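# Move the parcel from the cart into the desk's letter tray

## Task

Take the parcel off the cart and set it in the letter tray on the desk, entirely within the tray's walls. Then release it and pull the robot away. The robot must not topple or be left leaning, or the task fails. The parcel must stay there by itself; if only the robot is holding it in place, it does not count.

## Robot and tools

ROBOT. A Rainbow Robotics RB-Y1: a wheeled base (two drive wheels plus two rear casters, 0.66 m long, 0.58 m wide, front edge 0.10 m ahead of the drive axle), a bending torso, a pan/tilt head and two seven-joint arms, each with a parallel gripper. The base can drive straight and turn in place but cannot move sideways. Loose objects may occasionally get nudged by the scene.

FRAMES. Base frame: origin on the floor halfway between the drive wheels, x ahead, y to the robot's left, z up. The result reports chest, left_hand and right_hand in this frame. A hand point sits midway between its finger pads; the fingers extend along its -z axis and close along its x axis. Reported hand positions can be off, more so at full reach. The odometry frame is the base frame where the scene began. base_odometry comes only from wheel rotation, so any slip shows up as travel. Heading is in radians, positive to the left, -3.142 to 3.142.

execute_actions. Argument actions: a list holding one action or none (an empty list only returns state and images). Argument cameras: names from head_camera, left_wrist_camera, right_wrist_camera, all. Omitting it, null or ["all"] returns every camera, [] returns none. An action may contain:
- base: exactly one key. translate_m is a relative drive in metres, forward positive, -3 to 3. rotate_rad is a relative turn in radians, left (counter-clockwise from above) positive, -3.2 to 3.2.
- joints: a single object for the whole robot, keyed by joint name. Every value is an absolute target, not an offset: radians for joints, metres of gap between the pads for grippers.
- speeds: caps for this action only. translate_m 0.05 to 0.4 m/s; rotate_rad 0.1 to 1.509 rad/s. The default is the top value.
- min_time_s: 0.1 to 8. The shortest duration for each arm and head motion in the action.
Base and joint motions start together and may end at different times. An action lasts at most 15 s, and a base move needing more than 8.667 s is rejected. Any unknown key or out-of-range number rejects the whole call and nothing moves. Joints left out of an action may still be driving toward an older target.

JOINT RANGES (radians unless noted). torso_squat_rad 0 to 1.2 (bigger lowers the chest, kept level). torso_shift_rad -0.3 to 0.6 (positive pushes hips forward). torso_pitch_rad -0.2 to 1.4 (positive leans forward). torso_yaw_rad -1.5 to 1.5 (positive turns left). The torso also has combined limits: squat+shift <= 1.52; squat-shift+pitch <= 1.57; shift+0.5 pitch-0.4 squat <= 0.7; shift+0.3 pitch-0.5 squat <= 0.39. Breaking one leaves the torso partway and off_target. Shoulder_pitch -2.356 to 2.356 (0 hangs down, negative raises the arm forward). left_shoulder_roll_rad 0 to 3.141 and right_shoulder_roll_rad -3.141 to 0 (away from the body). Shoulder_yaw -2.094 to 2.094. Elbow -2.617 to 0.01 (negative bends). Forearm_roll -3.141 to 3.141. Wrist_pitch -1.57 to 1.919 (negative tips the hand forward). Hand_roll -2.705 to 2.705. Yaw and roll signs are the same on both arms. Grippers 0 to 0.1 m. head_pan_rad -0.523 to 0.523 (positive left), head_tilt_rad -0.35 to 1.57 (positive looks down). The done tolerance is 0.02 rad, or 0.004 m for grippers. Top speeds: arms 1 rad/s (wrist joints 1.5), head 1.5, squat and pitch 0.3, shift 0.15, torso yaw 0.6, grippers 0.1 m/s.

GRASPING. Set the gripper opening at least 0.005 m narrower than the object. The gripper will then report off_target, and that is expected.

RESULT LINES. The pictures line lists the cameras in the same order as the images. base_status and joint_status words: done (for the base, the wheels finished turning even if they slipped); off_target (stopped short, may still be pushing); limit_stop_at_<name> (a built-in limit); contact_stop (met hard resistance; only arms and torso have this); time_out; stopped_with_arm (torso stopped because an arm hit something); limit_stop_at_own_body (the self-collision guard stopped it before contact); not_followed (an arm's targets were withheld; "joint command not followed" with a cause line explains what to send). Withheld targets can be retried automatically on later actions. A stop on any torso joint halts all four torso joints, and a stop on any arm joint halts that whole arm. Stopped joints then hold where they are and forget their targets. on_its_own covers what this call did not command; "held at" is a held target, not the actual position. Motor temperatures: one block per arm. MOTOR HOT appears from 65 °C. At 80 °C an OVER-TEMPERATURE FAULT brakes that arm, and cut-off keys show limit_stop_at_motor_heat. A torque fault (joint contact torque reaching its load limit; shoulders 65.1, elbow 33.4, wrist joints 23.2 N m, including held weight) freezes the robot for 10 s. After either, resend targets. If one call reports a stop, the rest of that reply's movement calls are skipped.

RECOVERY. When an arm or the torso stops pressed on something, first back it away in a separate action, arms before torso. If both hands hold a single object and the torso gets contact_stop as soon as it starts with nothing in its way, resend every arm joint (not grippers) at its reported position, then repeat the torso command.

OTHER TOOLS. wait: seconds, 0 to 10; sends nothing new and returns state and images. zoom_image: camera plus region [x0, y0, x1, y1] in pixels from the top-left corner, at most 504 by 504, taken from that camera's latest full image. The head image is 896x504 and the wrist images are 644x364. read_manual: only the licence text; it does not move anything. finished_scene: scene is the current scene number; it ends the scene for good and reports success.

CAUTIONS. The base keeps pushing when it meets furniture, and a bent leg can reach past the front edge. A leg pressing into furniture can shove the robot backward without odometry noticing. Heavy loads held far forward can tip the robot. Each arm is rated for 3 kg. Never let the arms hit or press each other; grippers and palms are not covered by the arm-to-arm check. Holding loads heats motors. Avoid drops, slams and hard pushes. The camera calibration is approximate, especially for wrist cameras on an extended arm.

TYPICAL ORDER. Look around, drive to the cart, grasp and lift the parcel, carry it to the desk, lower it inside the tray, open the gripper, withdraw the arm and back away, confirm with the cameras, then finish the scene.

Each tool is called after "Call:" by a JSON object that holds its "name" and its "arguments", one argument or row to a line.

## Session

Call:
{"name": "execute_actions", "arguments": {
  "actions": []
}}

Scene clock: 0.00 s.
Motor temperatures (°C, as the motors report them): left_arm=[31 31 33 33 33 35 33] | right_arm=[34 28 32 28 40 33 31]
base_odometry: x=+0.000 y=+0.000 heading=+0.000 (m, m, rad; odometry frame)
base_status: not commanded
joint_positions: torso_squat_rad=+0.350 torso_shift_rad=-0.001 torso_pitch_rad=+0.000 torso_yaw_rad=+0.001 left_shoulder_pitch_rad=-0.046 left_shoulder_roll_rad=-0.002 left_shoulder_yaw_rad=+0.017 left_elbow_rad=-0.280 left_forearm_roll_rad=-0.008 left_wrist_pitch_rad=-0.044 left_hand_roll_rad=+0.044 left_gripper_m=+0.100 right_shoulder_pitch_rad=+0.040 right_shoulder_roll_rad=-0.016 right_shoulder_yaw_rad=+0.009 right_elbow_rad=-0.303 right_forearm_roll_rad=+0.037 right_wrist_pitch_rad=+0.053 right_hand_roll_rad=-0.007 right_gripper_m=+0.099 head_pan_rad=+0.000 head_tilt_rad=+0.400
joint_status: not commanded
chest: x=-0.2284 y=-0.0004 z=+1.2475 quat_wxyz=(+1.000, +0.000, +0.000, +0.000) (m; base frame)
left_hand: x=-0.0507 y=+0.2188 z=+0.5855 quat_wxyz=(+0.983, -0.004, -0.183, +0.019) (m; base frame)
right_hand: x=-0.1216 y=-0.2328 z=+0.5699 quat_wxyz=(+0.994, -0.010, -0.106, +0.014) (m; base frame)
pictures: head_camera, left_wrist_camera, right_wrist_camera
Images, in order (width x height): head_camera 896x504, left_wrist_camera 644x364, right_wrist_camera 644x364.

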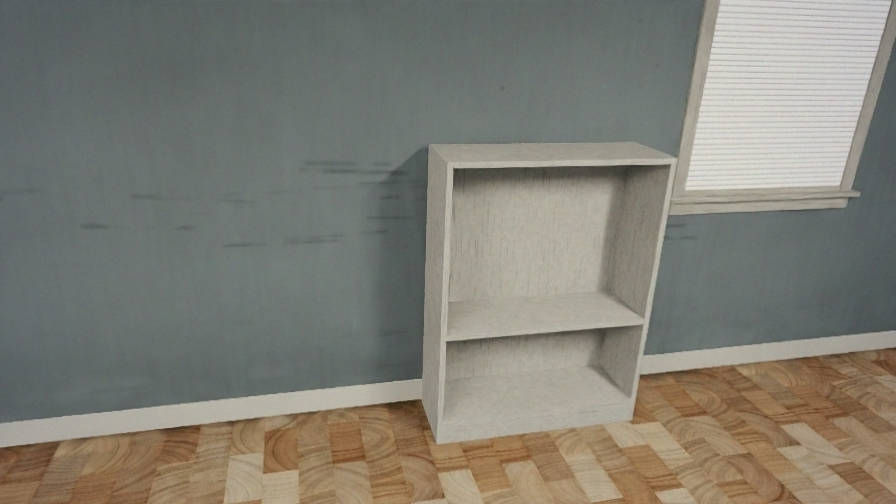

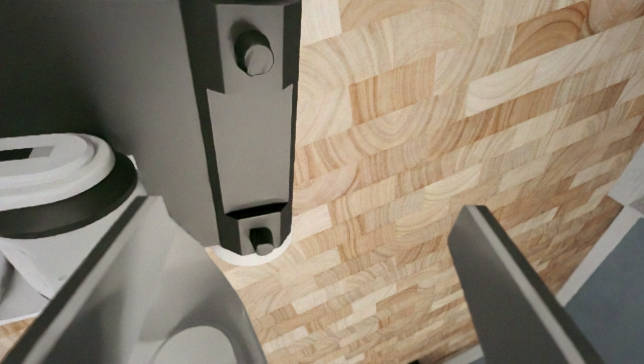

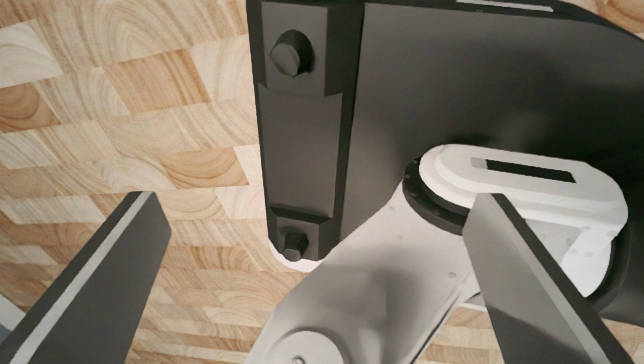

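Call:
{"name": "execute_actions", "arguments": {
  "actions": [
    {"base":{"rotate_rad":-0.9},"joints":{"head_pan_rad":-0.5,"head_tilt_rad":0.5}}
  ],
  "cameras": ["head_camera"]
}}

Scene clock: 6.47 s.
Motor temperatures (°C, as the motors report them): left_arm=[31 31 33 33 33 35 33] | right_arm=[34 28 32 28 40 33 31]
base_odometry: x=+0.000 y=+0.000 heading=-0.899 (m, m, rad; odometry frame)
base_status: done
joint_positions: torso_squat_rad=+0.350 torso_shift_rad=-0.001 torso_pitch_rad=+0.000 torso_yaw_rad=+0.001 left_shoulder_pitch_rad=-0.046 left_shoulder_roll_rad=-0.002 left_shoulder_yaw_rad=+0.017 left_elbow_rad=-0.280 left_forearm_roll_rad=-0.008 left_wrist_pitch_rad=-0.044 left_hand_roll_rad=+0.044 left_gripper_m=+0.100 right_shoulder_pitch_rad=+0.040 right_shoulder_roll_rad=-0.016 right_shoulder_yaw_rad=+0.009 right_elbow_rad=-0.303 right_forearm_roll_rad=+0.037 right_wrist_pitch_rad=+0.053 right_hand_roll_rad=-0.007 right_gripper_m=+0.099 head_pan_rad=-0.500 head_tilt_rad=+0.500
joint_status: all done
chest: x=-0.2284 y=-0.0004 z=+1.2475 quat_wxyz=(+1.000, +0.000, +0.000, +0.000) (m; base frame)
left_hand: x=-0.0507 y=+0.2188 z=+0.5855 quat_wxyz=(+0.983, -0.004, -0.183, +0.019) (m; base frame)
right_hand: x=-0.1216 y=-0.2328 z=+0.5699 quat_wxyz=(+0.994, -0.010, -0.106, +0.014) (m; base frame)
pictures: head_camera
camera_calibration (this result's frames):
head_camera: T_world_to_cam=[[-0.454904, -0.8896, 0.0409145, -0.153128], [-0.413904, 0.170527, -0.894206, 1.26863], [0.788509, -0.423713, -0.445782, 0.748845], [0, 0, 0, 1]] pos_world=[-0.135037, -0.0352636, 1.47451]
Images, in order (width x height): head_camera 896x504.

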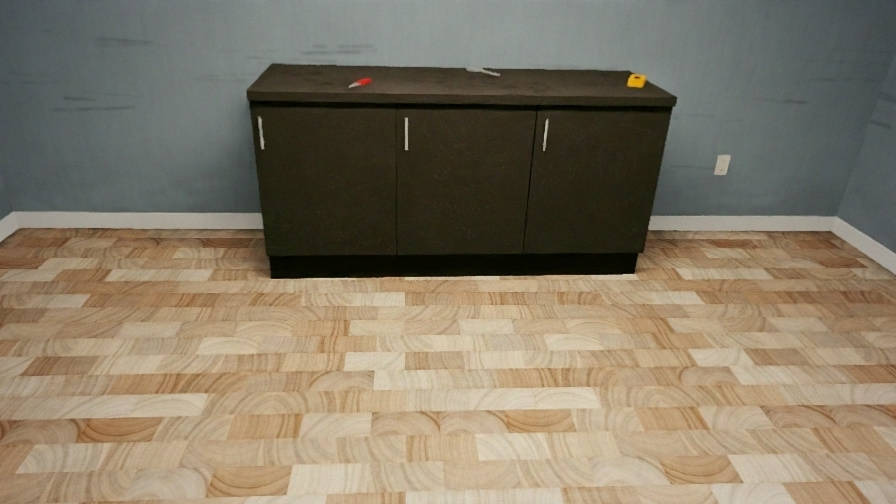

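Call:
{"name": "execute_actions", "arguments": {
  "actions": [
    {"base":{"rotate_rad":-2.2}}
  ],
  "cameras": ["head_camera"]
}}

Scene clock: 13.70 s.
Motor temperatures (°C, as the motors report them): left_arm=[31 31 33 33 33 35 33] | right_arm=[34 28 32 28 40 33 31]
base_odometry: x=+0.000 y=+0.000 heading=-3.099 (m, m, rad; odometry frame)
base_status: done
joint_positions: torso_squat_rad=+0.350 torso_shift_rad=-0.001 torso_pitch_rad=+0.000 torso_yaw_rad=+0.001 left_shoulder_pitch_rad=-0.046 left_shoulder_roll_rad=-0.002 left_shoulder_yaw_rad=+0.017 left_elbow_rad=-0.280 left_forearm_roll_rad=-0.008 left_wrist_pitch_rad=-0.044 left_hand_roll_rad=+0.044 left_gripper_m=+0.100 right_shoulder_pitch_rad=+0.040 right_shoulder_roll_rad=-0.016 right_shoulder_yaw_rad=+0.009 right_elbow_rad=-0.303 right_forearm_roll_rad=+0.037 right_wrist_pitch_rad=+0.053 right_hand_roll_rad=-0.007 right_gripper_m=+0.099 head_pan_rad=-0.500 head_tilt_rad=+0.500
joint_status: not commanded
chest: x=-0.2284 y=-0.0004 z=+1.2475 quat_wxyz=(+1.000, +0.000, +0.000, +0.000) (m; base frame)
left_hand: x=-0.0507 y=+0.2188 z=+0.5856 quat_wxyz=(+0.983, -0.004, -0.183, +0.019) (m; base frame)
right_hand: x=-0.1216 y=-0.2328 z=+0.5699 quat_wxyz=(+0.994, -0.010, -0.106, +0.014) (m; base frame)
pictures: head_camera
camera_calibration (this result's frames):
head_camera: T_world_to_cam=[[-0.454907, -0.889601, 0.0408522, -0.153101], [-0.413833, 0.170553, -0.894234, 1.26866], [0.788544, -0.423699, -0.445733, 0.74884], [0, 0, 0, 1]] pos_world=[-0.135128, -0.035289, 1.47451]
Images, in order (width x height): head_camera 896x504.

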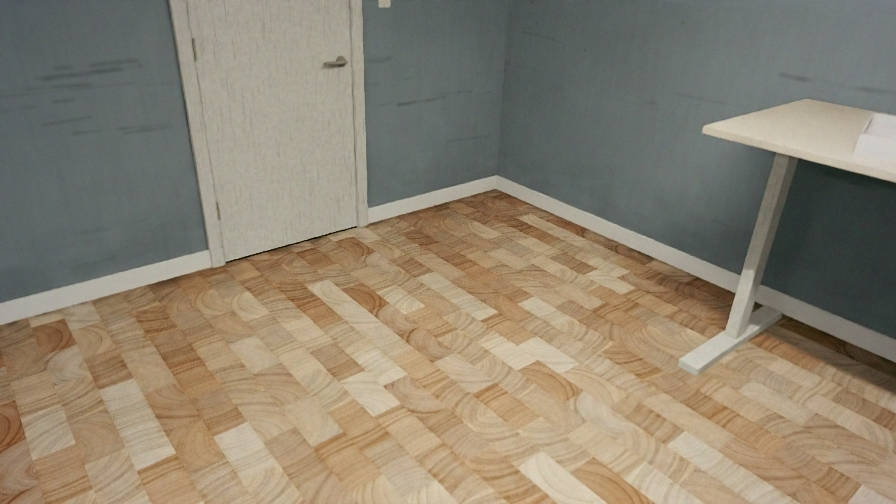

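Call:
{"name": "execute_actions", "arguments": {
  "actions": [
    {"base":{"rotate_rad":-1.45},"joints":{"head_pan_rad":0}}
  ],
  "cameras": ["head_camera"]
}}

Scene clock: 19.93 s.
Motor temperatures (°C, as the motors report them): left_arm=[31 31 33 33 33 35 33] | right_arm=[34 28 32 28 40 33 31]
base_odometry: x=+0.000 y=+0.000 heading=+1.735 (m, m, rad; odometry frame)
base_status: done
joint_positions: torso_squat_rad=+0.350 torso_shift_rad=-0.001 torso_pitch_rad=+0.000 torso_yaw_rad=+0.001 left_shoulder_pitch_rad=-0.046 left_shoulder_roll_rad=-0.002 left_shoulder_yaw_rad=+0.017 left_elbow_rad=-0.280 left_forearm_roll_rad=-0.008 left_wrist_pitch_rad=-0.044 left_hand_roll_rad=+0.044 left_gripper_m=+0.100 right_shoulder_pitch_rad=+0.040 right_shoulder_roll_rad=-0.016 right_shoulder_yaw_rad=+0.009 right_elbow_rad=-0.303 right_forearm_roll_rad=+0.037 right_wrist_pitch_rad=+0.053 right_hand_roll_rad=-0.007 right_gripper_m=+0.099 head_pan_rad=+0.000 head_tilt_rad=+0.500
joint_status: all done
chest: x=-0.2284 y=-0.0004 z=+1.2475 quat_wxyz=(+1.000, +0.000, +0.000, +0.000) (m; base frame)
left_hand: x=-0.0507 y=+0.2188 z=+0.5856 quat_wxyz=(+0.983, -0.004, -0.183, +0.019) (m; base frame)
right_hand: x=-0.1216 y=-0.2328 z=+0.5699 quat_wxyz=(+0.994, -0.010, -0.106, +0.014) (m; base frame)
pictures: head_camera
camera_calibration (this result's frames):
head_camera: T_world_to_cam=[[0.0271401, -0.998797, 0.0408487, -0.0536254], [-0.44456, -0.0486601, -0.894426, 1.26247], [0.895338, 0.00611509, -0.445346, 0.770576], [0, 0, 0, 1]] pos_world=[-0.127228, 0.00315864, 1.47455]
Images, in order (width x height): head_camera 896x504.

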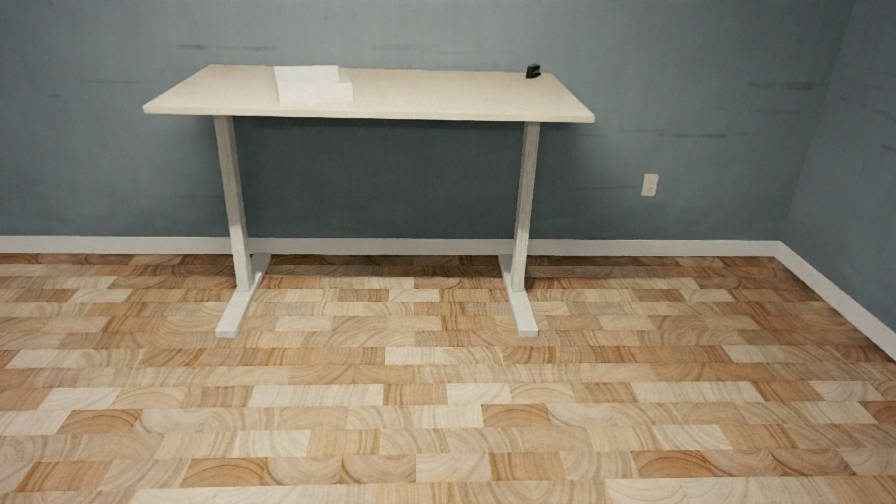

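Call:
{"name": "execute_actions", "arguments": {
  "actions": [
    {"base":{"rotate_rad":2.05}}
  ],
  "cameras": ["head_camera"]
}}

Scene clock: 29.87 s.
Motor temperatures (°C, as the motors report them): left_arm=[31 31 33 33 33 35 33] | right_arm=[34 28 32 28 40 33 31]
base_odometry: x=+0.000 y=+0.000 heading=-2.499 (m, m, rad; odometry frame)
base_status: done
joint_positions: torso_squat_rad=+0.350 torso_shift_rad=-0.001 torso_pitch_rad=+0.000 torso_yaw_rad=+0.001 left_shoulder_pitch_rad=-0.046 left_shoulder_roll_rad=-0.002 left_shoulder_yaw_rad=+0.017 left_elbow_rad=-0.280 left_forearm_roll_rad=-0.008 left_wrist_pitch_rad=-0.044 left_hand_roll_rad=+0.044 left_gripper_m=+0.100 right_shoulder_pitch_rad=+0.040 right_shoulder_roll_rad=-0.016 right_shoulder_yaw_rad=+0.009 right_elbow_rad=-0.303 right_forearm_roll_rad=+0.037 right_wrist_pitch_rad=+0.053 right_hand_roll_rad=-0.007 right_gripper_m=+0.099 head_pan_rad=+0.000 head_tilt_rad=+0.500
joint_status: not commanded
chest: x=-0.2284 y=-0.0005 z=+1.2475 quat_wxyz=(+1.000, +0.000, +0.000, +0.000) (m; base frame)
left_hand: x=-0.0507 y=+0.2188 z=+0.5856 quat_wxyz=(+0.983, -0.004, -0.183, +0.019) (m; base frame)
right_hand: x=-0.1216 y=-0.2328 z=+0.5699 quat_wxyz=(+0.994, -0.010, -0.106, +0.014) (m; base frame)
pictures: head_camera
camera_calibration (this result's frames):
head_camera: T_world_to_cam=[[0.0271401, -0.998798, 0.0408189, -0.0536212], [-0.444554, -0.0486334, -0.894431, 1.26247], [0.895341, 0.00612872, -0.445339, 0.770573], [0, 0, 0, 1]] pos_world=[-0.127236, 0.00311864, 1.47455]
Images, in order (width x height): head_camera 896x504.

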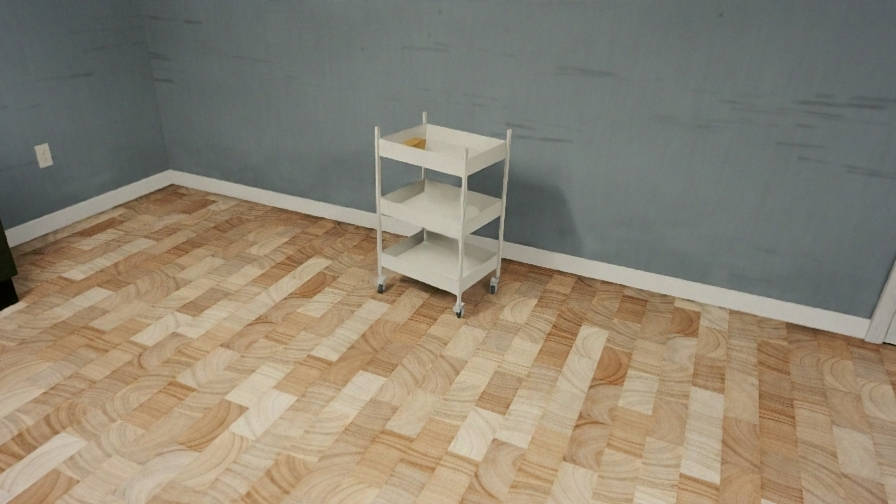

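Call:
{"name": "execute_actions", "arguments": {
  "actions": [
    {"base":{"translate_m":1.6},"joints":{"head_tilt_rad":0.55,"torso_pitch_rad":0.3,"torso_squat_rad":0.1,"left_shoulder_pitch_rad":-1.2,"left_shoulder_roll_rad":0.218,"left_shoulder_yaw_rad":0.324,"left_elbow_rad":-0.9,"left_forearm_roll_rad":0,"left_wrist_pitch_rad":1.74,"left_hand_roll_rad":0},"min_time_s":3}
  ],
  "cameras": ["head_camera"]
}}

Scene clock: 46.23 s.
Motor temperatures (°C, as the motors report them): left_arm=[31 31 33 33 33 35 33] | right_arm=[34 28 32 28 40 33 31]
base_odometry: x=-1.280 y=-0.959 heading=-2.498 (m, m, rad; odometry frame)
base_status: done
joint_positions: torso_squat_rad=+0.100 torso_shift_rad=-0.001 torso_pitch_rad=+0.300 torso_yaw_rad=+0.001 left_shoulder_pitch_rad=-1.200 left_shoulder_roll_rad=+0.218 left_shoulder_yaw_rad=+0.324 left_elbow_rad=-0.900 left_forearm_roll_rad=+0.000 left_wrist_pitch_rad=+1.740 left_hand_roll_rad=+0.000 left_gripper_m=+0.100 right_shoulder_pitch_rad=+0.040 right_shoulder_roll_rad=-0.016 right_shoulder_yaw_rad=+0.009 right_elbow_rad=-0.303 right_forearm_roll_rad=+0.037 right_wrist_pitch_rad=+0.053 right_hand_roll_rad=-0.007 right_gripper_m=+0.099 head_pan_rad=+0.000 head_tilt_rad=+0.550
joint_status: all done
chest: x=-0.1369 y=-0.0005 z=+1.2726 quat_wxyz=(+0.989, +0.001, +0.149, +0.000) (m; base frame)
left_hand: x=+0.3847 y=+0.2202 z=+0.9893 quat_wxyz=(+1.000, +0.001, -0.019, +0.000) (m; base frame)
right_hand: x=-0.2351 y=-0.2328 z=+0.5938 quat_wxyz=(+0.999, -0.008, +0.044, +0.016) (m; base frame)
pictures: head_camera
camera_calibration (this result's frames):
head_camera: T_world_to_cam=[[0.0396345, -0.998792, 0.029046, -0.0402144], [-0.724385, -0.0487436, -0.68767, 1.02049], [0.688255, 0.00621497, -0.725442, 1.03732], [0, 0, 0, 1]] pos_world=[0.026881, 0.00312981, 1.45545]
Images, in order (width x height): head_camera 896x504.

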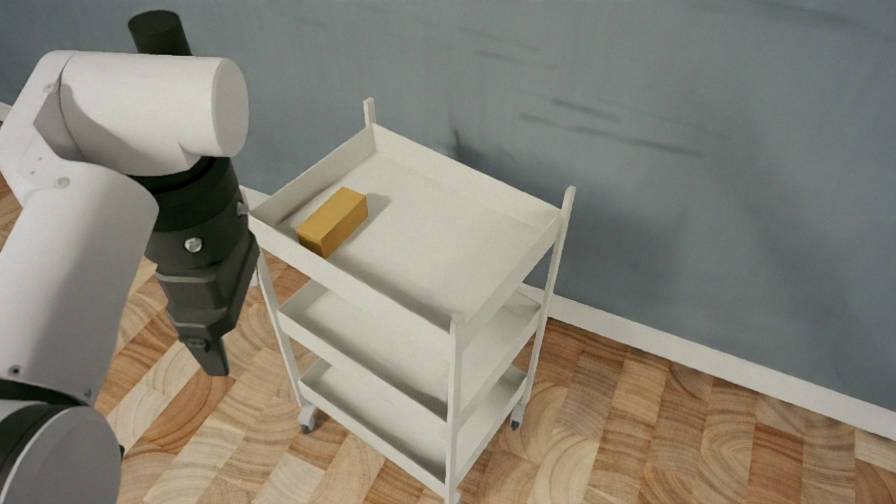

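Call:
{"name": "execute_actions", "arguments": {
  "actions": [
    {"base":{"translate_m":0.4},"joints":{"head_tilt_rad":0.8,"torso_shift_rad":0.05,"torso_squat_rad":0.35,"left_hand_roll_rad":-2.09}}
  ],
  "cameras": ["head_camera","left_wrist_camera"]
}}

Scene clock: 55.97 s.
Motor temperatures (°C, as the motors report them): left_arm=[31 31 33 33 33 35 33] | right_arm=[34 28 32 28 40 33 31]
base_odometry: x=-1.600 y=-1.200 heading=-2.498 (m, m, rad; odometry frame)
base_status: done
joint_positions: torso_squat_rad=+0.350 torso_shift_rad=+0.050 torso_pitch_rad=+0.300 torso_yaw_rad=+0.001 left_shoulder_pitch_rad=-1.200 left_shoulder_roll_rad=+0.218 left_shoulder_yaw_rad=+0.324 left_elbow_rad=-0.900 left_forearm_roll_rad=+0.000 left_wrist_pitch_rad=+1.740 left_hand_roll_rad=-2.090 left_gripper_m=+0.100 right_shoulder_pitch_rad=+0.040 right_shoulder_roll_rad=-0.016 right_shoulder_yaw_rad=+0.009 right_elbow_rad=-0.303 right_forearm_roll_rad=+0.037 right_wrist_pitch_rad=+0.053 right_hand_roll_rad=-0.007 right_gripper_m=+0.099 head_pan_rad=+0.000 head_tilt_rad=+0.800
joint_status: all done
chest: x=-0.1037 y=-0.0004 z=+1.2329 quat_wxyz=(+0.989, +0.001, +0.149, +0.000) (m; base frame)
left_hand: x=+0.4180 y=+0.2202 z=+0.9496 quat_wxyz=(+0.502, +0.017, -0.009, -0.865) (m; base frame)
right_hand: x=-0.2018 y=-0.2328 z=+0.5540 quat_wxyz=(+0.999, -0.008, +0.044, +0.016) (m; base frame)
pictures: head_camera, left_wrist_camera
camera_calibration (this result's frames):
head_camera: T_world_to_cam=[[0.0458833, -0.998776, 0.0184588, -0.025205], [-0.871993, -0.0490604, -0.487053, 0.729372], [0.487363, 0.00625166, -0.873177, 1.19028], [0, 0, 0, 1]] pos_world=[0.0570671, 0.00316792, 1.39503]
left_wrist_camera: T_world_to_cam=[[-0.458199, -0.888849, -0.0000943295, 0.387758], [-0.710337, 0.366113, 0.601151, -0.326161], [-0.534298, 0.275514, -0.799135, 1.00829], [0, 0, 0, 1]] pos_world=[0.484714, 0.186272, 1.00187]
Images, in order (width x height): head_camera 896x504, left_wrist_camera 644x364.

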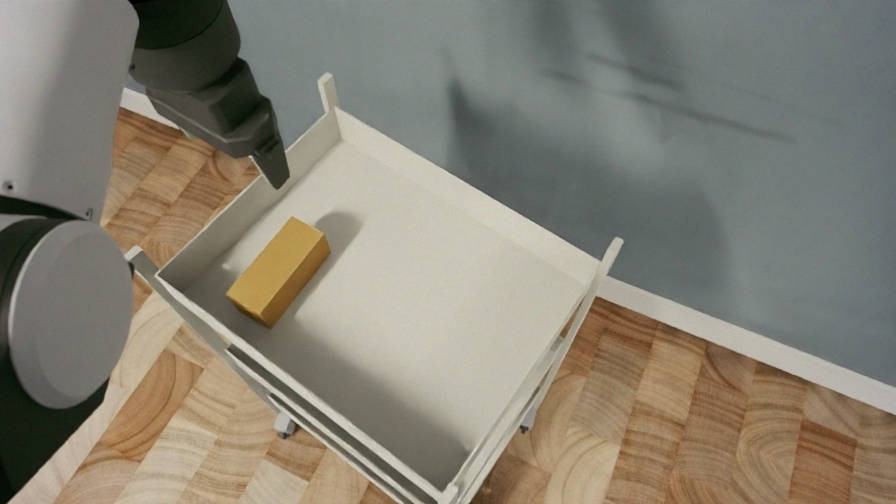

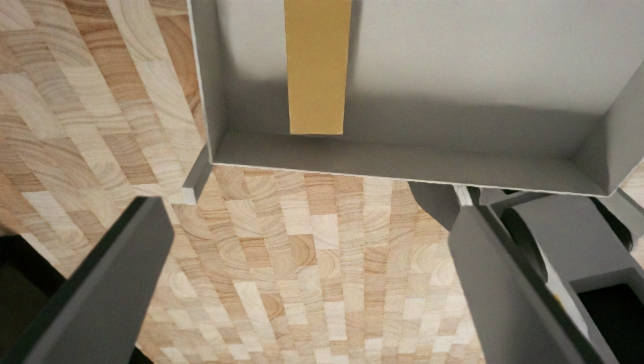

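Call:
{"name": "execute_actions", "arguments": {
  "actions": [
    {"joints":{"torso_squat_rad":0.5,"torso_shift_rad":0.08,"left_elbow_rad":-0.4,"left_wrist_pitch_rad":1.27},"min_time_s":1.2}
  ],
  "cameras": ["head_camera","left_wrist_camera"]
}}

Scene clock: 64.83 s.
Motor temperatures (°C, as the motors report them): left_arm=[32 31 33 33 33 35 33] | right_arm=[34 28 32 28 40 33 31]
base_odometry: x=-1.600 y=-1.200 heading=-2.498 (m, m, rad; odometry frame)
base_status: not commanded
joint_positions: torso_squat_rad=+0.500 torso_shift_rad=+0.080 torso_pitch_rad=+0.300 torso_yaw_rad=+0.001 left_shoulder_pitch_rad=-1.200 left_shoulder_roll_rad=+0.218 left_shoulder_yaw_rad=+0.324 left_elbow_rad=-0.400 left_forearm_roll_rad=+0.000 left_wrist_pitch_rad=+1.270 left_hand_roll_rad=-2.090 left_gripper_m=+0.100 right_shoulder_pitch_rad=+0.040 right_shoulder_roll_rad=-0.016 right_shoulder_yaw_rad=+0.009 right_elbow_rad=-0.303 right_forearm_roll_rad=+0.037 right_wrist_pitch_rad=+0.053 right_hand_roll_rad=-0.007 right_gripper_m=+0.099 head_pan_rad=+0.000 head_tilt_rad=+0.800
joint_status: all done
chest: x=-0.0875 y=-0.0004 z=+1.1885 quat_wxyz=(+0.989, +0.001, +0.149, +0.000) (m; base frame)
left_hand: x=+0.4068 y=+0.2204 z=+0.7792 quat_wxyz=(+0.502, +0.004, -0.002, -0.865) (m; base frame)
right_hand: x=-0.1855 y=-0.2328 z=+0.5096 quat_wxyz=(+0.999, -0.008, +0.043, +0.016) (m; base frame)
pictures: head_camera, left_wrist_camera
camera_calibration (this result's frames):
head_camera: T_world_to_cam=[[0.0458821, -0.998776, 0.0184616, -0.0251209], [-0.871965, -0.0490604, -0.487104, 0.721953], [0.487413, 0.00625143, -0.873149, 1.14359], [0, 0, 0, 1]] pos_world=[0.07327, 0.00318003, 1.35065]
left_wrist_camera: T_world_to_cam=[[-0.457984, -0.888858, 0.0135211, 0.372107], [-0.692175, 0.366104, 0.621982, -0.255406], [-0.557804, 0.275499, -0.782915, 0.863019], [0, 0, 0, 1]] pos_world=[0.475029, 0.186495, 0.829497]
Images, in order (width x height): head_camera 896x504, left_wrist_camera 644x364.

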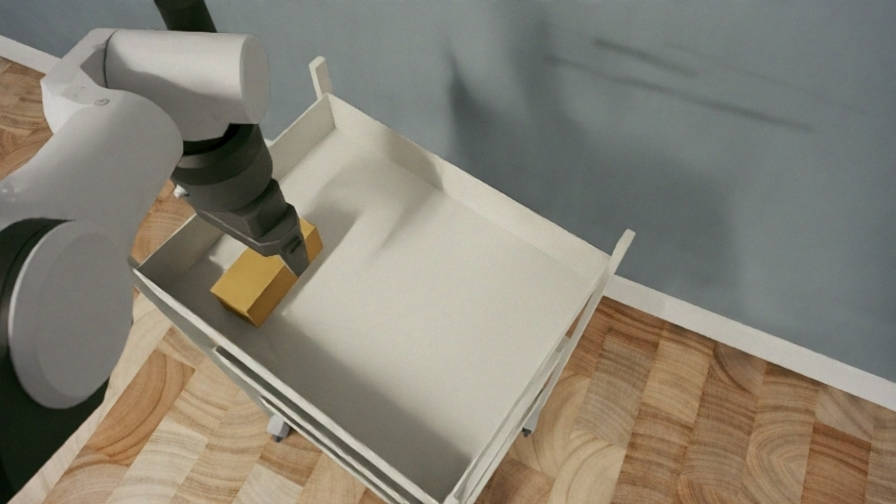

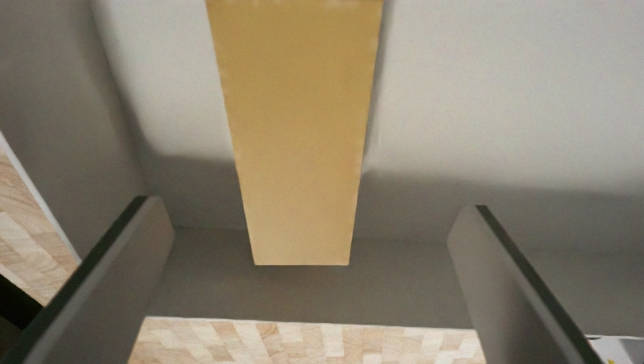

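Call:
{"name": "execute_actions", "arguments": {
  "actions": [
    {"joints":{"torso_squat_rad":0.66,"torso_shift_rad":0.09}}
  ],
  "cameras": ["head_camera","left_wrist_camera"]
}}

Scene clock: 69.97 s.
Motor temperatures (°C, as the motors report them): left_arm=[32 31 33 33 33 35 33] | right_arm=[34 28 32 28 40 33 31]
base_odometry: x=-1.600 y=-1.200 heading=-2.498 (m, m, rad; odometry frame)
base_status: not commanded
joint_positions: torso_squat_rad=+0.660 torso_shift_rad=+0.090 torso_pitch_rad=+0.300 torso_yaw_rad=+0.001 left_shoulder_pitch_rad=-1.200 left_shoulder_roll_rad=+0.218 left_shoulder_yaw_rad=+0.324 left_elbow_rad=-0.400 left_forearm_roll_rad=+0.000 left_wrist_pitch_rad=+1.270 left_hand_roll_rad=-2.090 left_gripper_m=+0.100 right_shoulder_pitch_rad=+0.040 right_shoulder_roll_rad=-0.016 right_shoulder_yaw_rad=+0.009 right_elbow_rad=-0.303 right_forearm_roll_rad=+0.037 right_wrist_pitch_rad=+0.053 right_hand_roll_rad=-0.007 right_gripper_m=+0.099 head_pan_rad=+0.000 head_tilt_rad=+0.800
joint_status: all done
chest: x=-0.0869 y=-0.0004 z=+1.1269 quat_wxyz=(+0.989, +0.001, +0.149, +0.000) (m; base frame)
left_hand: x=+0.4074 y=+0.2205 z=+0.7176 quat_wxyz=(+0.502, +0.004, -0.002, -0.865) (m; base frame)
right_hand: x=-0.1849 y=-0.2328 z=+0.4480 quat_wxyz=(+0.999, -0.008, +0.043, +0.016) (m; base frame)
pictures: head_camera, left_wrist_camera
camera_calibration (this result's frames):
head_camera: T_world_to_cam=[[0.0458809, -0.998776, 0.0184651, -0.0239968], [-0.871926, -0.0490605, -0.487173, 0.692525], [0.487483, 0.00625176, -0.87311, 1.08951], [0, 0, 0, 1]] pos_world=[0.0738136, 0.00319679, 1.28909]
left_wrist_camera: T_world_to_cam=[[-0.457981, -0.88886, 0.013489, 0.373246], [-0.692219, 0.366101, 0.621935, -0.216672], [-0.557751, 0.275497, -0.782953, 0.815153], [0, 0, 0, 1]] pos_world=[0.475608, 0.186515, 0.767948]
Images, in order (width x height): head_camera 896x504, left_wrist_camera 644x364.

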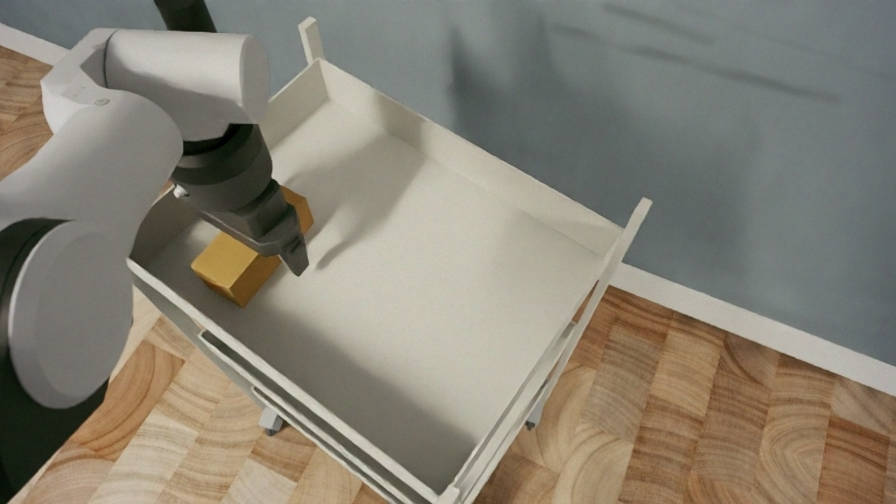

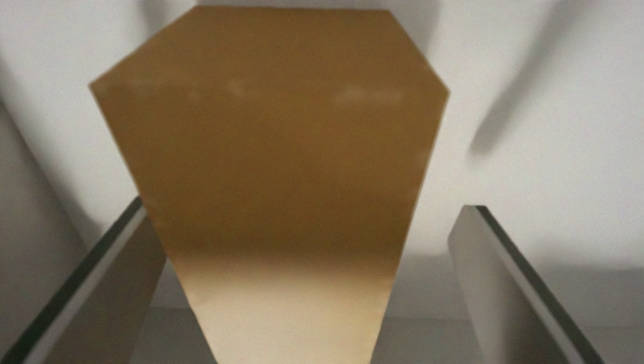

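Tips are well beside it. Close.

Call:
{"name": "execute_actions", "arguments": {
  "actions": [
    {"joints":{"left_gripper_m":0.035}}
  ],
  "cameras": ["head_camera","left_wrist_camera"]
}}

Call:
{"name": "execute_actions", "arguments": {
  "actions": [
    {"joints":{"torso_squat_rad":0.1,"torso_shift_rad":0,"head_tilt_rad":0.6}}
  ],
  "cameras": ["head_camera"]
}}

Scene clock: 74.43 s.
Motor temperatures (°C, as the motors report them): left_arm=[32 31 33 33 33 35 33] | right_arm=[34 28 32 28 40 33 31]
base_odometry: x=-1.600 y=-1.200 heading=-2.498 (m, m, rad; odometry frame)
base_status: not commanded
joint_positions: torso_squat_rad=+0.660 torso_shift_rad=+0.090 torso_pitch_rad=+0.300 torso_yaw_rad=+0.001 left_shoulder_pitch_rad=-1.200 left_shoulder_roll_rad=+0.218 left_shoulder_yaw_rad=+0.324 left_elbow_rad=-0.400 left_forearm_roll_rad=+0.000 left_wrist_pitch_rad=+1.270 left_hand_roll_rad=-2.090 left_gripper_m=+0.051 right_shoulder_pitch_rad=+0.040 right_shoulder_roll_rad=-0.016 right_shoulder_yaw_rad=+0.009 right_elbow_rad=-0.303 right_forearm_roll_rad=+0.037 right_wrist_pitch_rad=+0.053 right_hand_roll_rad=-0.007 right_gripper_m=+0.099 head_pan_rad=+0.000 head_tilt_rad=+0.800
joint_status: left_gripper_m off_target (ended at +0.051, target +0.035)
chest: x=-0.0869 y=-0.0004 z=+1.1269 quat_wxyz=(+0.989, +0.001, +0.149, +0.000) (m; base frame)
left_hand: x=+0.4074 y=+0.2205 z=+0.7176 quat_wxyz=(+0.502, +0.004, -0.002, -0.865) (m; base frame)
right_hand: x=-0.1849 y=-0.2328 z=+0.4480 quat_wxyz=(+0.999, -0.008, +0.043, +0.016) (m; base frame)
pictures: head_camera, left_wrist_camera
camera_calibration (this result's frames):
head_camera: T_world_to_cam=[[0.0458807, -0.998776, 0.018465, -0.0239968], [-0.871926, -0.0490603, -0.487173, 0.692525], [0.487483, 0.00625174, -0.87311, 1.08951], [0, 0, 0, 1]] pos_world=[0.0738138, 0.00319668, 1.28909]
left_wrist_camera: T_world_to_cam=[[-0.45798, -0.88886, 0.0134895, 0.373246], [-0.69222, 0.366101, 0.621934, -0.21667], [-0.557751, 0.275496, -0.782954, 0.815154], [0, 0, 0, 1]] pos_world=[0.475608, 0.186515, 0.767948]
Images, in order (width x height): head_camera 896x504, left_wrist_camera 644x364.

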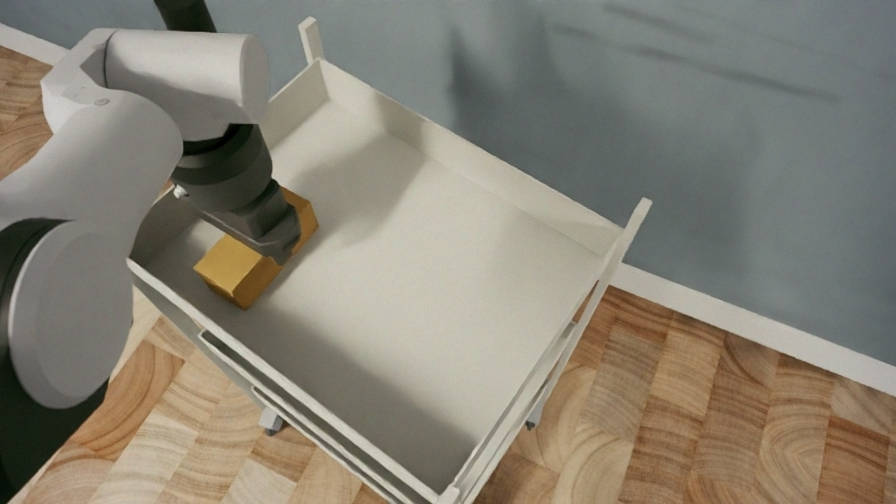

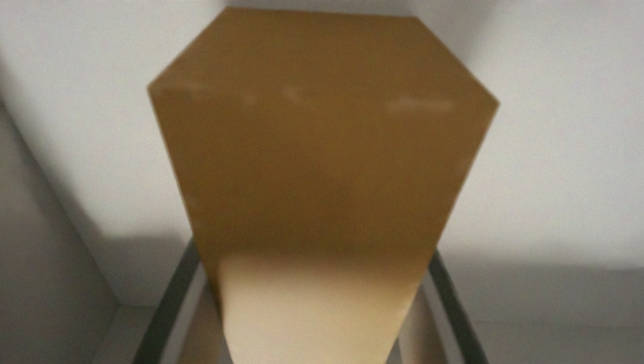

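Scene clock: 77.07 s.
Motor temperatures (°C, as the motors report them): left_arm=[32 31 33 33 33 35 33] | right_arm=[34 28 32 28 40 33 31]
base_odometry: x=-1.600 y=-1.200 heading=-2.498 (m, m, rad; odometry frame)
base_status: not commanded
joint_positions: torso_squat_rad=+0.100 torso_shift_rad=+0.000 torso_pitch_rad=+0.300 torso_yaw_rad=+0.001 left_shoulder_pitch_rad=-1.200 left_shoulder_roll_rad=+0.218 left_shoulder_yaw_rad=+0.324 left_elbow_rad=-0.400 left_forearm_roll_rad=+0.000 left_wrist_pitch_rad=+1.270 left_hand_roll_rad=-2.090 left_gripper_m=+0.051 right_shoulder_pitch_rad=+0.040 right_shoulder_roll_rad=-0.016 right_shoulder_yaw_rad=+0.009 right_elbow_rad=-0.303 right_forearm_roll_rad=+0.037 right_wrist_pitch_rad=+0.053 right_hand_roll_rad=-0.007 right_gripper_m=+0.099 head_pan_rad=+0.000 head_tilt_rad=+0.600
joint_status: all done
chest: x=-0.1366 y=-0.0005 z=+1.2726 quat_wxyz=(+0.989, +0.001, +0.149, +0.000) (m; base frame)
left_hand: x=+0.3576 y=+0.2204 z=+0.8633 quat_wxyz=(+0.502, +0.004, -0.002, -0.865) (m; base frame)
right_hand: x=-0.2347 y=-0.2328 z=+0.5937 quat_wxyz=(+0.999, -0.008, +0.044, +0.016) (m; base frame)
pictures: head_camera
camera_calibration (this result's frames):
head_camera: T_world_to_cam=[[0.0410973, -0.998789, 0.0270574, -0.0372409], [-0.757941, -0.0488091, -0.650495, 0.964669], [0.651028, 0.00622574, -0.759028, 1.08392], [0, 0, 0, 1]] pos_world=[0.0270275, 0.00314064, 1.45125]
Images, in order (width x height): head_camera 896x504.

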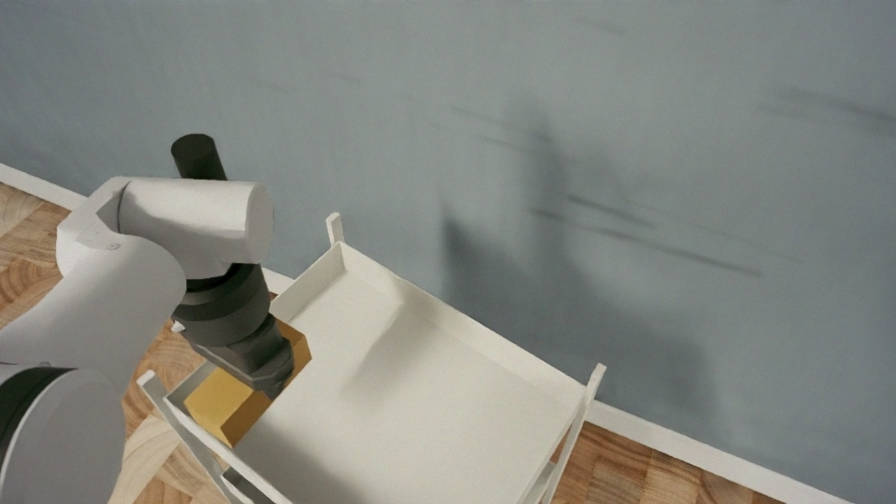

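Call:
{"name": "execute_actions", "arguments": {
  "actions": [
    {"base":{"translate_m":-0.6},"joints":{"torso_pitch_rad":0.15,"left_shoulder_pitch_rad":-1.6,"left_shoulder_roll_rad":0.359,"left_shoulder_yaw_rad":0.349,"left_wrist_pitch_rad":1.8,"left_hand_roll_rad":-1.3,"head_tilt_rad":0.35},"min_time_s":2}
  ],
  "cameras": []
}}

Call:
{"name": "execute_actions", "arguments": {
  "actions": [
    {"base":{"rotate_rad":-2.405}}
  ],
  "cameras": []
}}

Call:
{"name": "execute_actions", "arguments": {
  "actions": [
    {"base":{"translate_m":1.95}}
  ],
  "cameras": ["head_camera"]
}}

Scene clock: 88.43 s.
Motor temperatures (°C, as the motors report them): left_arm=[32 31 33 33 33 35 33] | right_arm=[34 28 32 28 40 33 31]
base_odometry: x=-1.120 y=-0.839 heading=-2.497 (m, m, rad; odometry frame)
base_status: done
joint_positions: torso_squat_rad=+0.100 torso_shift_rad=+0.000 torso_pitch_rad=+0.150 torso_yaw_rad=+0.001 left_shoulder_pitch_rad=-1.600 left_shoulder_roll_rad=+0.359 left_shoulder_yaw_rad=+0.349 left_elbow_rad=-0.400 left_forearm_roll_rad=+0.000 left_wrist_pitch_rad=+1.800 left_hand_roll_rad=-1.300 left_gripper_m=+0.051 right_shoulder_pitch_rad=+0.040 right_shoulder_roll_rad=-0.016 right_shoulder_yaw_rad=+0.009 right_elbow_rad=-0.303 right_forearm_roll_rad=+0.037 right_wrist_pitch_rad=+0.053 right_hand_roll_rad=-0.007 right_gripper_m=+0.099 head_pan_rad=+0.000 head_tilt_rad=+0.350
joint_status: all done
chest: x=-0.1818 y=-0.0005 z=+1.2830 quat_wxyz=(+0.997, +0.000, +0.075, +0.000) (m; base frame)
left_hand: x=+0.3742 y=+0.2197 z=+1.1714 quat_wxyz=(+0.796, +0.016, -0.020, -0.605) (m; base frame)
right_hand: x=-0.1774 y=-0.2328 z=+0.5971 quat_wxyz=(+0.999, -0.009, -0.031, +0.015) (m; base frame)
pictures: none
No camera images: the call's "cameras" was empty. Leave "cameras" out to get every camera's image.

Scene clock: 93.13 s.
Motor temperatures (°C, as the motors report them): left_arm=[32 31 33 33 33 35 33] | right_arm=[34 28 32 28 40 33 31]
base_odometry: x=-1.120 y=-0.839 heading=+1.382 (m, m, rad; odometry frame)
base_status: done
joint_positions: torso_squat_rad=+0.100 torso_shift_rad=+0.000 torso_pitch_rad=+0.150 torso_yaw_rad=+0.001 left_shoulder_pitch_rad=-1.600 left_shoulder_roll_rad=+0.359 left_shoulder_yaw_rad=+0.349 left_elbow_rad=-0.400 left_forearm_roll_rad=+0.000 left_wrist_pitch_rad=+1.800 left_hand_roll_rad=-1.300 left_gripper_m=+0.051 right_shoulder_pitch_rad=+0.040 right_shoulder_roll_rad=-0.016 right_shoulder_yaw_rad=+0.009 right_elbow_rad=-0.303 right_forearm_roll_rad=+0.037 right_wrist_pitch_rad=+0.053 right_hand_roll_rad=-0.007 right_gripper_m=+0.099 head_pan_rad=+0.000 head_tilt_rad=+0.350
joint_status: not commanded
chest: x=-0.1819 y=-0.0004 z=+1.2830 quat_wxyz=(+0.997, +0.000, +0.075, +0.000) (m; base frame)
left_hand: x=+0.3742 y=+0.2198 z=+1.1714 quat_wxyz=(+0.796, +0.016, -0.020, -0.605) (m; base frame)
right_hand: x=-0.1775 y=-0.2328 z=+0.5971 quat_wxyz=(+0.999, -0.009, -0.031, +0.015) (m; base frame)
pictures: none
No camera images: the call's "cameras" was empty. Leave "cameras" out to get every camera's image.

Scene clock: 99.57 s.
Motor temperatures (°C, as the motors report them): left_arm=[32 31 33 33 33 35 33] | right_arm=[34 28 32 28 40 33 31]
base_odometry: x=-0.753 y=+1.076 heading=+1.381 (m, m, rad; odometry frame)
base_status: done
joint_positions: torso_squat_rad=+0.100 torso_shift_rad=+0.000 torso_pitch_rad=+0.150 torso_yaw_rad=+0.001 left_shoulder_pitch_rad=-1.600 left_shoulder_roll_rad=+0.359 left_shoulder_yaw_rad=+0.349 left_elbow_rad=-0.400 left_forearm_roll_rad=+0.000 left_wrist_pitch_rad=+1.800 left_hand_roll_rad=-1.300 left_gripper_m=+0.051 right_shoulder_pitch_rad=+0.040 right_shoulder_roll_rad=-0.016 right_shoulder_yaw_rad=+0.009 right_elbow_rad=-0.303 right_forearm_roll_rad=+0.037 right_wrist_pitch_rad=+0.053 right_hand_roll_rad=-0.007 right_gripper_m=+0.099 head_pan_rad=+0.000 head_tilt_rad=+0.350
joint_status: not commanded
chest: x=-0.1818 y=-0.0004 z=+1.2830 quat_wxyz=(+0.997, +0.000, +0.075, +0.000) (m; base frame)
left_hand: x=+0.3743 y=+0.2198 z=+1.1713 quat_wxyz=(+0.796, +0.016, -0.020, -0.605) (m; base frame)
right_hand: x=-0.1774 y=-0.2328 z=+0.5971 quat_wxyz=(+0.999, -0.009, -0.031, +0.015) (m; base frame)
pictures: head_camera
camera_calibration (this result's frames):
head_camera: T_world_to_cam=[[0.0270552, -0.998804, 0.040731, -0.0567667], [-0.444807, -0.0485185, -0.894312, 1.323], [0.895218, 0.00607839, -0.445587, 0.715918], [0, 0, 0, 1]] pos_world=[-0.0508884, 0.00313952, 1.50449]
Images, in order (width x height): head_camera 896x504.

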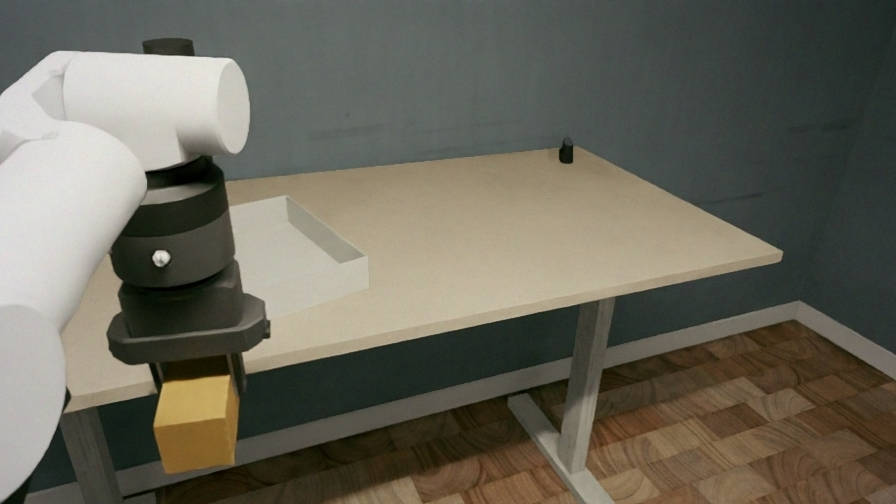

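Call:
{"name": "execute_actions", "arguments": {
  "actions": [
    {"base":{"rotate_rad":0.11},"joints":{"head_tilt_rad":0.7,"head_pan_rad":0.2}}
  ],
  "cameras": []
}}

Call:
{"name": "execute_actions", "arguments": {
  "actions": [
    {"base":{"translate_m":0.56}}
  ],
  "cameras": ["head_camera","left_wrist_camera"]
}}

Scene clock: 106.50 s.
Motor temperatures (°C, as the motors report them): left_arm=[32 31 33 33 33 35 33] | right_arm=[34 28 32 28 40 33 31]
base_odometry: x=-0.753 y=+1.076 heading=+1.491 (m, m, rad; odometry frame)
base_status: done
joint_positions: torso_squat_rad=+0.100 torso_shift_rad=+0.000 torso_pitch_rad=+0.150 torso_yaw_rad=+0.001 left_shoulder_pitch_rad=-1.600 left_shoulder_roll_rad=+0.359 left_shoulder_yaw_rad=+0.349 left_elbow_rad=-0.400 left_forearm_roll_rad=+0.000 left_wrist_pitch_rad=+1.800 left_hand_roll_rad=-1.300 left_gripper_m=+0.051 right_shoulder_pitch_rad=+0.040 right_shoulder_roll_rad=-0.016 right_shoulder_yaw_rad=+0.009 right_elbow_rad=-0.303 right_forearm_roll_rad=+0.037 right_wrist_pitch_rad=+0.053 right_hand_roll_rad=-0.007 right_gripper_m=+0.099 head_pan_rad=+0.200 head_tilt_rad=+0.700
joint_status: all done
chest: x=-0.1818 y=-0.0005 z=+1.2830 quat_wxyz=(+0.997, +0.000, +0.075, +0.000) (m; base frame)
left_hand: x=+0.3743 y=+0.2198 z=+1.1713 quat_wxyz=(+0.796, +0.016, -0.020, -0.605) (m; base frame)
right_hand: x=-0.1774 y=-0.2328 z=+0.5971 quat_wxyz=(+0.999, -0.009, -0.031, +0.015) (m; base frame)
pictures: none
No camera images: the call's "cameras" was empty. Leave "cameras" out to get every camera's image.

Scene clock: 109.47 s.
Motor temperatures (°C, as the motors report them): left_arm=[32 31 33 33 33 35 33] | right_arm=[34 28 32 28 40 33 31]
base_odometry: x=-0.708 y=+1.634 heading=+1.491 (m, m, rad; odometry frame)
base_status: done
joint_positions: torso_squat_rad=+0.100 torso_shift_rad=+0.000 torso_pitch_rad=+0.150 torso_yaw_rad=+0.001 left_shoulder_pitch_rad=-1.600 left_shoulder_roll_rad=+0.359 left_shoulder_yaw_rad=+0.349 left_elbow_rad=-0.400 left_forearm_roll_rad=+0.000 left_wrist_pitch_rad=+1.800 left_hand_roll_rad=-1.300 left_gripper_m=+0.051 right_shoulder_pitch_rad=+0.040 right_shoulder_roll_rad=-0.016 right_shoulder_yaw_rad=+0.009 right_elbow_rad=-0.303 right_forearm_roll_rad=+0.037 right_wrist_pitch_rad=+0.053 right_hand_roll_rad=-0.007 right_gripper_m=+0.099 head_pan_rad=+0.200 head_tilt_rad=+0.700
joint_status: not commanded
chest: x=-0.1818 y=-0.0004 z=+1.2830 quat_wxyz=(+0.997, +0.000, +0.075, +0.000) (m; base frame)
left_hand: x=+0.3743 y=+0.2198 z=+1.1714 quat_wxyz=(+0.796, +0.016, -0.020, -0.605) (m; base frame)
right_hand: x=-0.1774 y=-0.2328 z=+0.5971 quat_wxyz=(+0.999, -0.009, -0.031, +0.015) (m; base frame)
pictures: head_camera, left_wrist_camera
camera_calibration (this result's frames):
head_camera: T_world_to_cam=[[0.235259, -0.971933, -0.000343353, 0.0310219], [-0.70259, -0.16982, -0.691034, 0.989038], [0.67158, 0.162814, -0.722822, 1.09652], [0, 0, 0, 1]] pos_world=[-0.0488108, 0.0195815, 1.47606]
left_wrist_camera: T_world_to_cam=[[0.307562, -0.950909, 0.0343065, 0.054104], [-0.775611, -0.229651, 0.587953, -0.319572], [-0.551211, -0.20744, -0.808167, 1.28537], [0, 0, 0, 1]] pos_world=[0.444008, 0.244696, 1.22483]
Images, in order (width x height): head_camera 896x504, left_wrist_camera 644x364.

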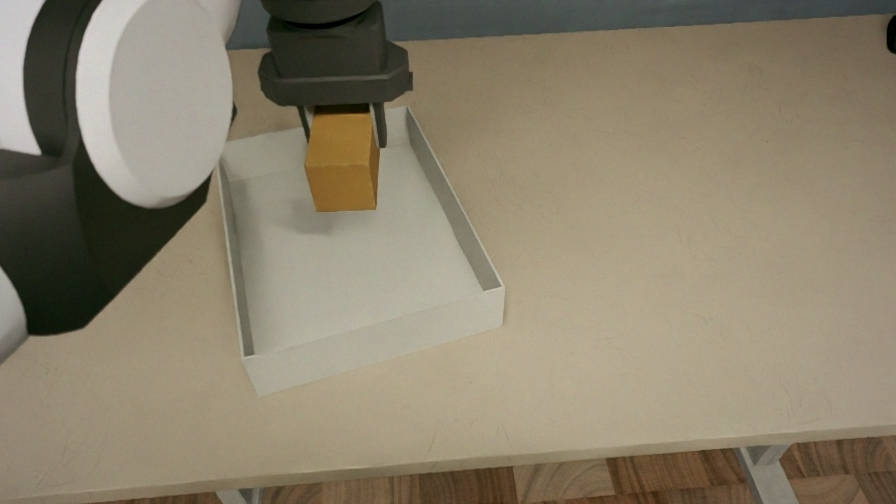

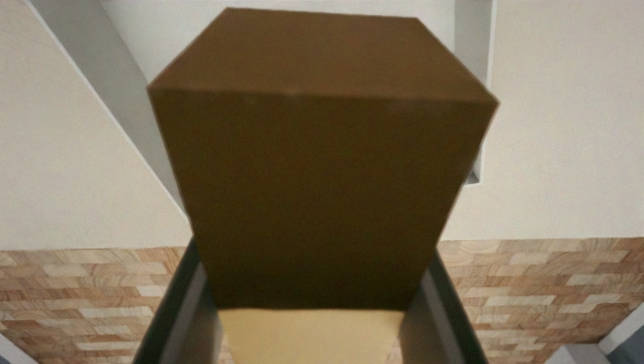

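Call:
{"name": "execute_actions", "arguments": {
  "actions": [
    {"base":{"translate_m":0.07},"joints":{"torso_yaw_rad":0.09,"torso_squat_rad":0.4,"left_elbow_rad":-0.1,"left_wrist_pitch_rad":1.55,"left_hand_roll_rad":-1.25},"min_time_s":1.5}
  ],
  "cameras": ["head_camera"]
}}

Scene clock: 116.60 s.
Motor temperatures (°C, as the motors report them): left_arm=[32 31 33 33 33 35 33] | right_arm=[34 28 32 28 40 33 31]
base_odometry: x=-0.703 y=+1.704 heading=+1.491 (m, m, rad; odometry frame)
base_status: done
joint_positions: torso_squat_rad=+0.400 torso_shift_rad=+0.000 torso_pitch_rad=+0.150 torso_yaw_rad=+0.090 left_shoulder_pitch_rad=-1.600 left_shoulder_roll_rad=+0.359 left_shoulder_yaw_rad=+0.349 left_elbow_rad=-0.100 left_forearm_roll_rad=+0.000 left_wrist_pitch_rad=+1.550 left_hand_roll_rad=-1.250 left_gripper_m=+0.051 right_shoulder_pitch_rad=+0.040 right_shoulder_roll_rad=-0.016 right_shoulder_yaw_rad=+0.009 right_elbow_rad=-0.303 right_forearm_roll_rad=+0.037 right_wrist_pitch_rad=+0.053 right_hand_roll_rad=-0.007 right_gripper_m=+0.099 head_pan_rad=+0.200 head_tilt_rad=+0.700
joint_status: all done
chest: x=-0.1818 y=-0.0004 z=+1.2312 quat_wxyz=(+0.996, +0.004, +0.075, +0.045) (m; base frame)
left_hand: x=+0.3420 y=+0.2695 z=+1.0457 quat_wxyz=(+0.836, +0.007, +0.003, -0.549) (m; base frame)
right_hand: x=-0.1573 y=-0.2224 z=+0.5423 quat_wxyz=(+0.998, -0.001, -0.032, +0.059) (m; base frame)
pictures: head_camera
camera_calibration (this result's frames):
head_camera: T_world_to_cam=[[0.319821, -0.947388, -0.0130551, 0.0620698], [-0.685193, -0.221749, -0.693785, 0.959763], [0.654388, 0.230832, -0.720064, 1.05266], [0, 0, 0, 1]] pos_world=[-0.0510772, 0.0286421, 1.42466]
Images, in order (width x height): head_camera 896x504.

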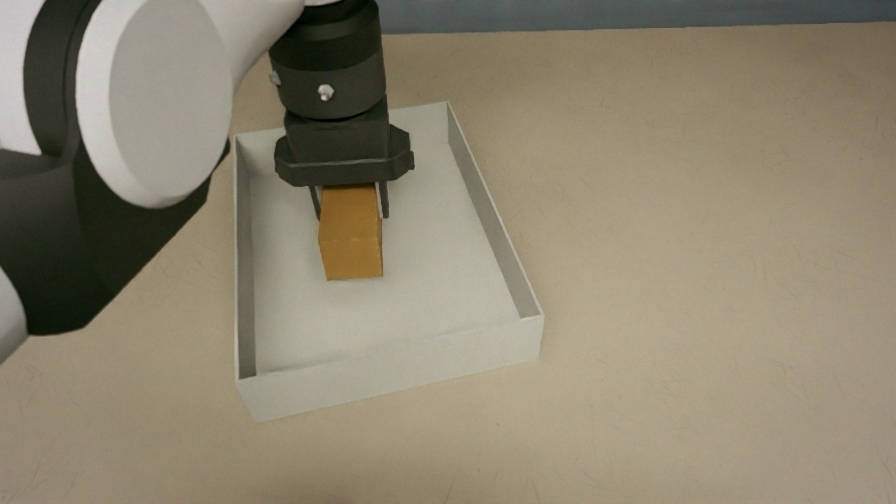

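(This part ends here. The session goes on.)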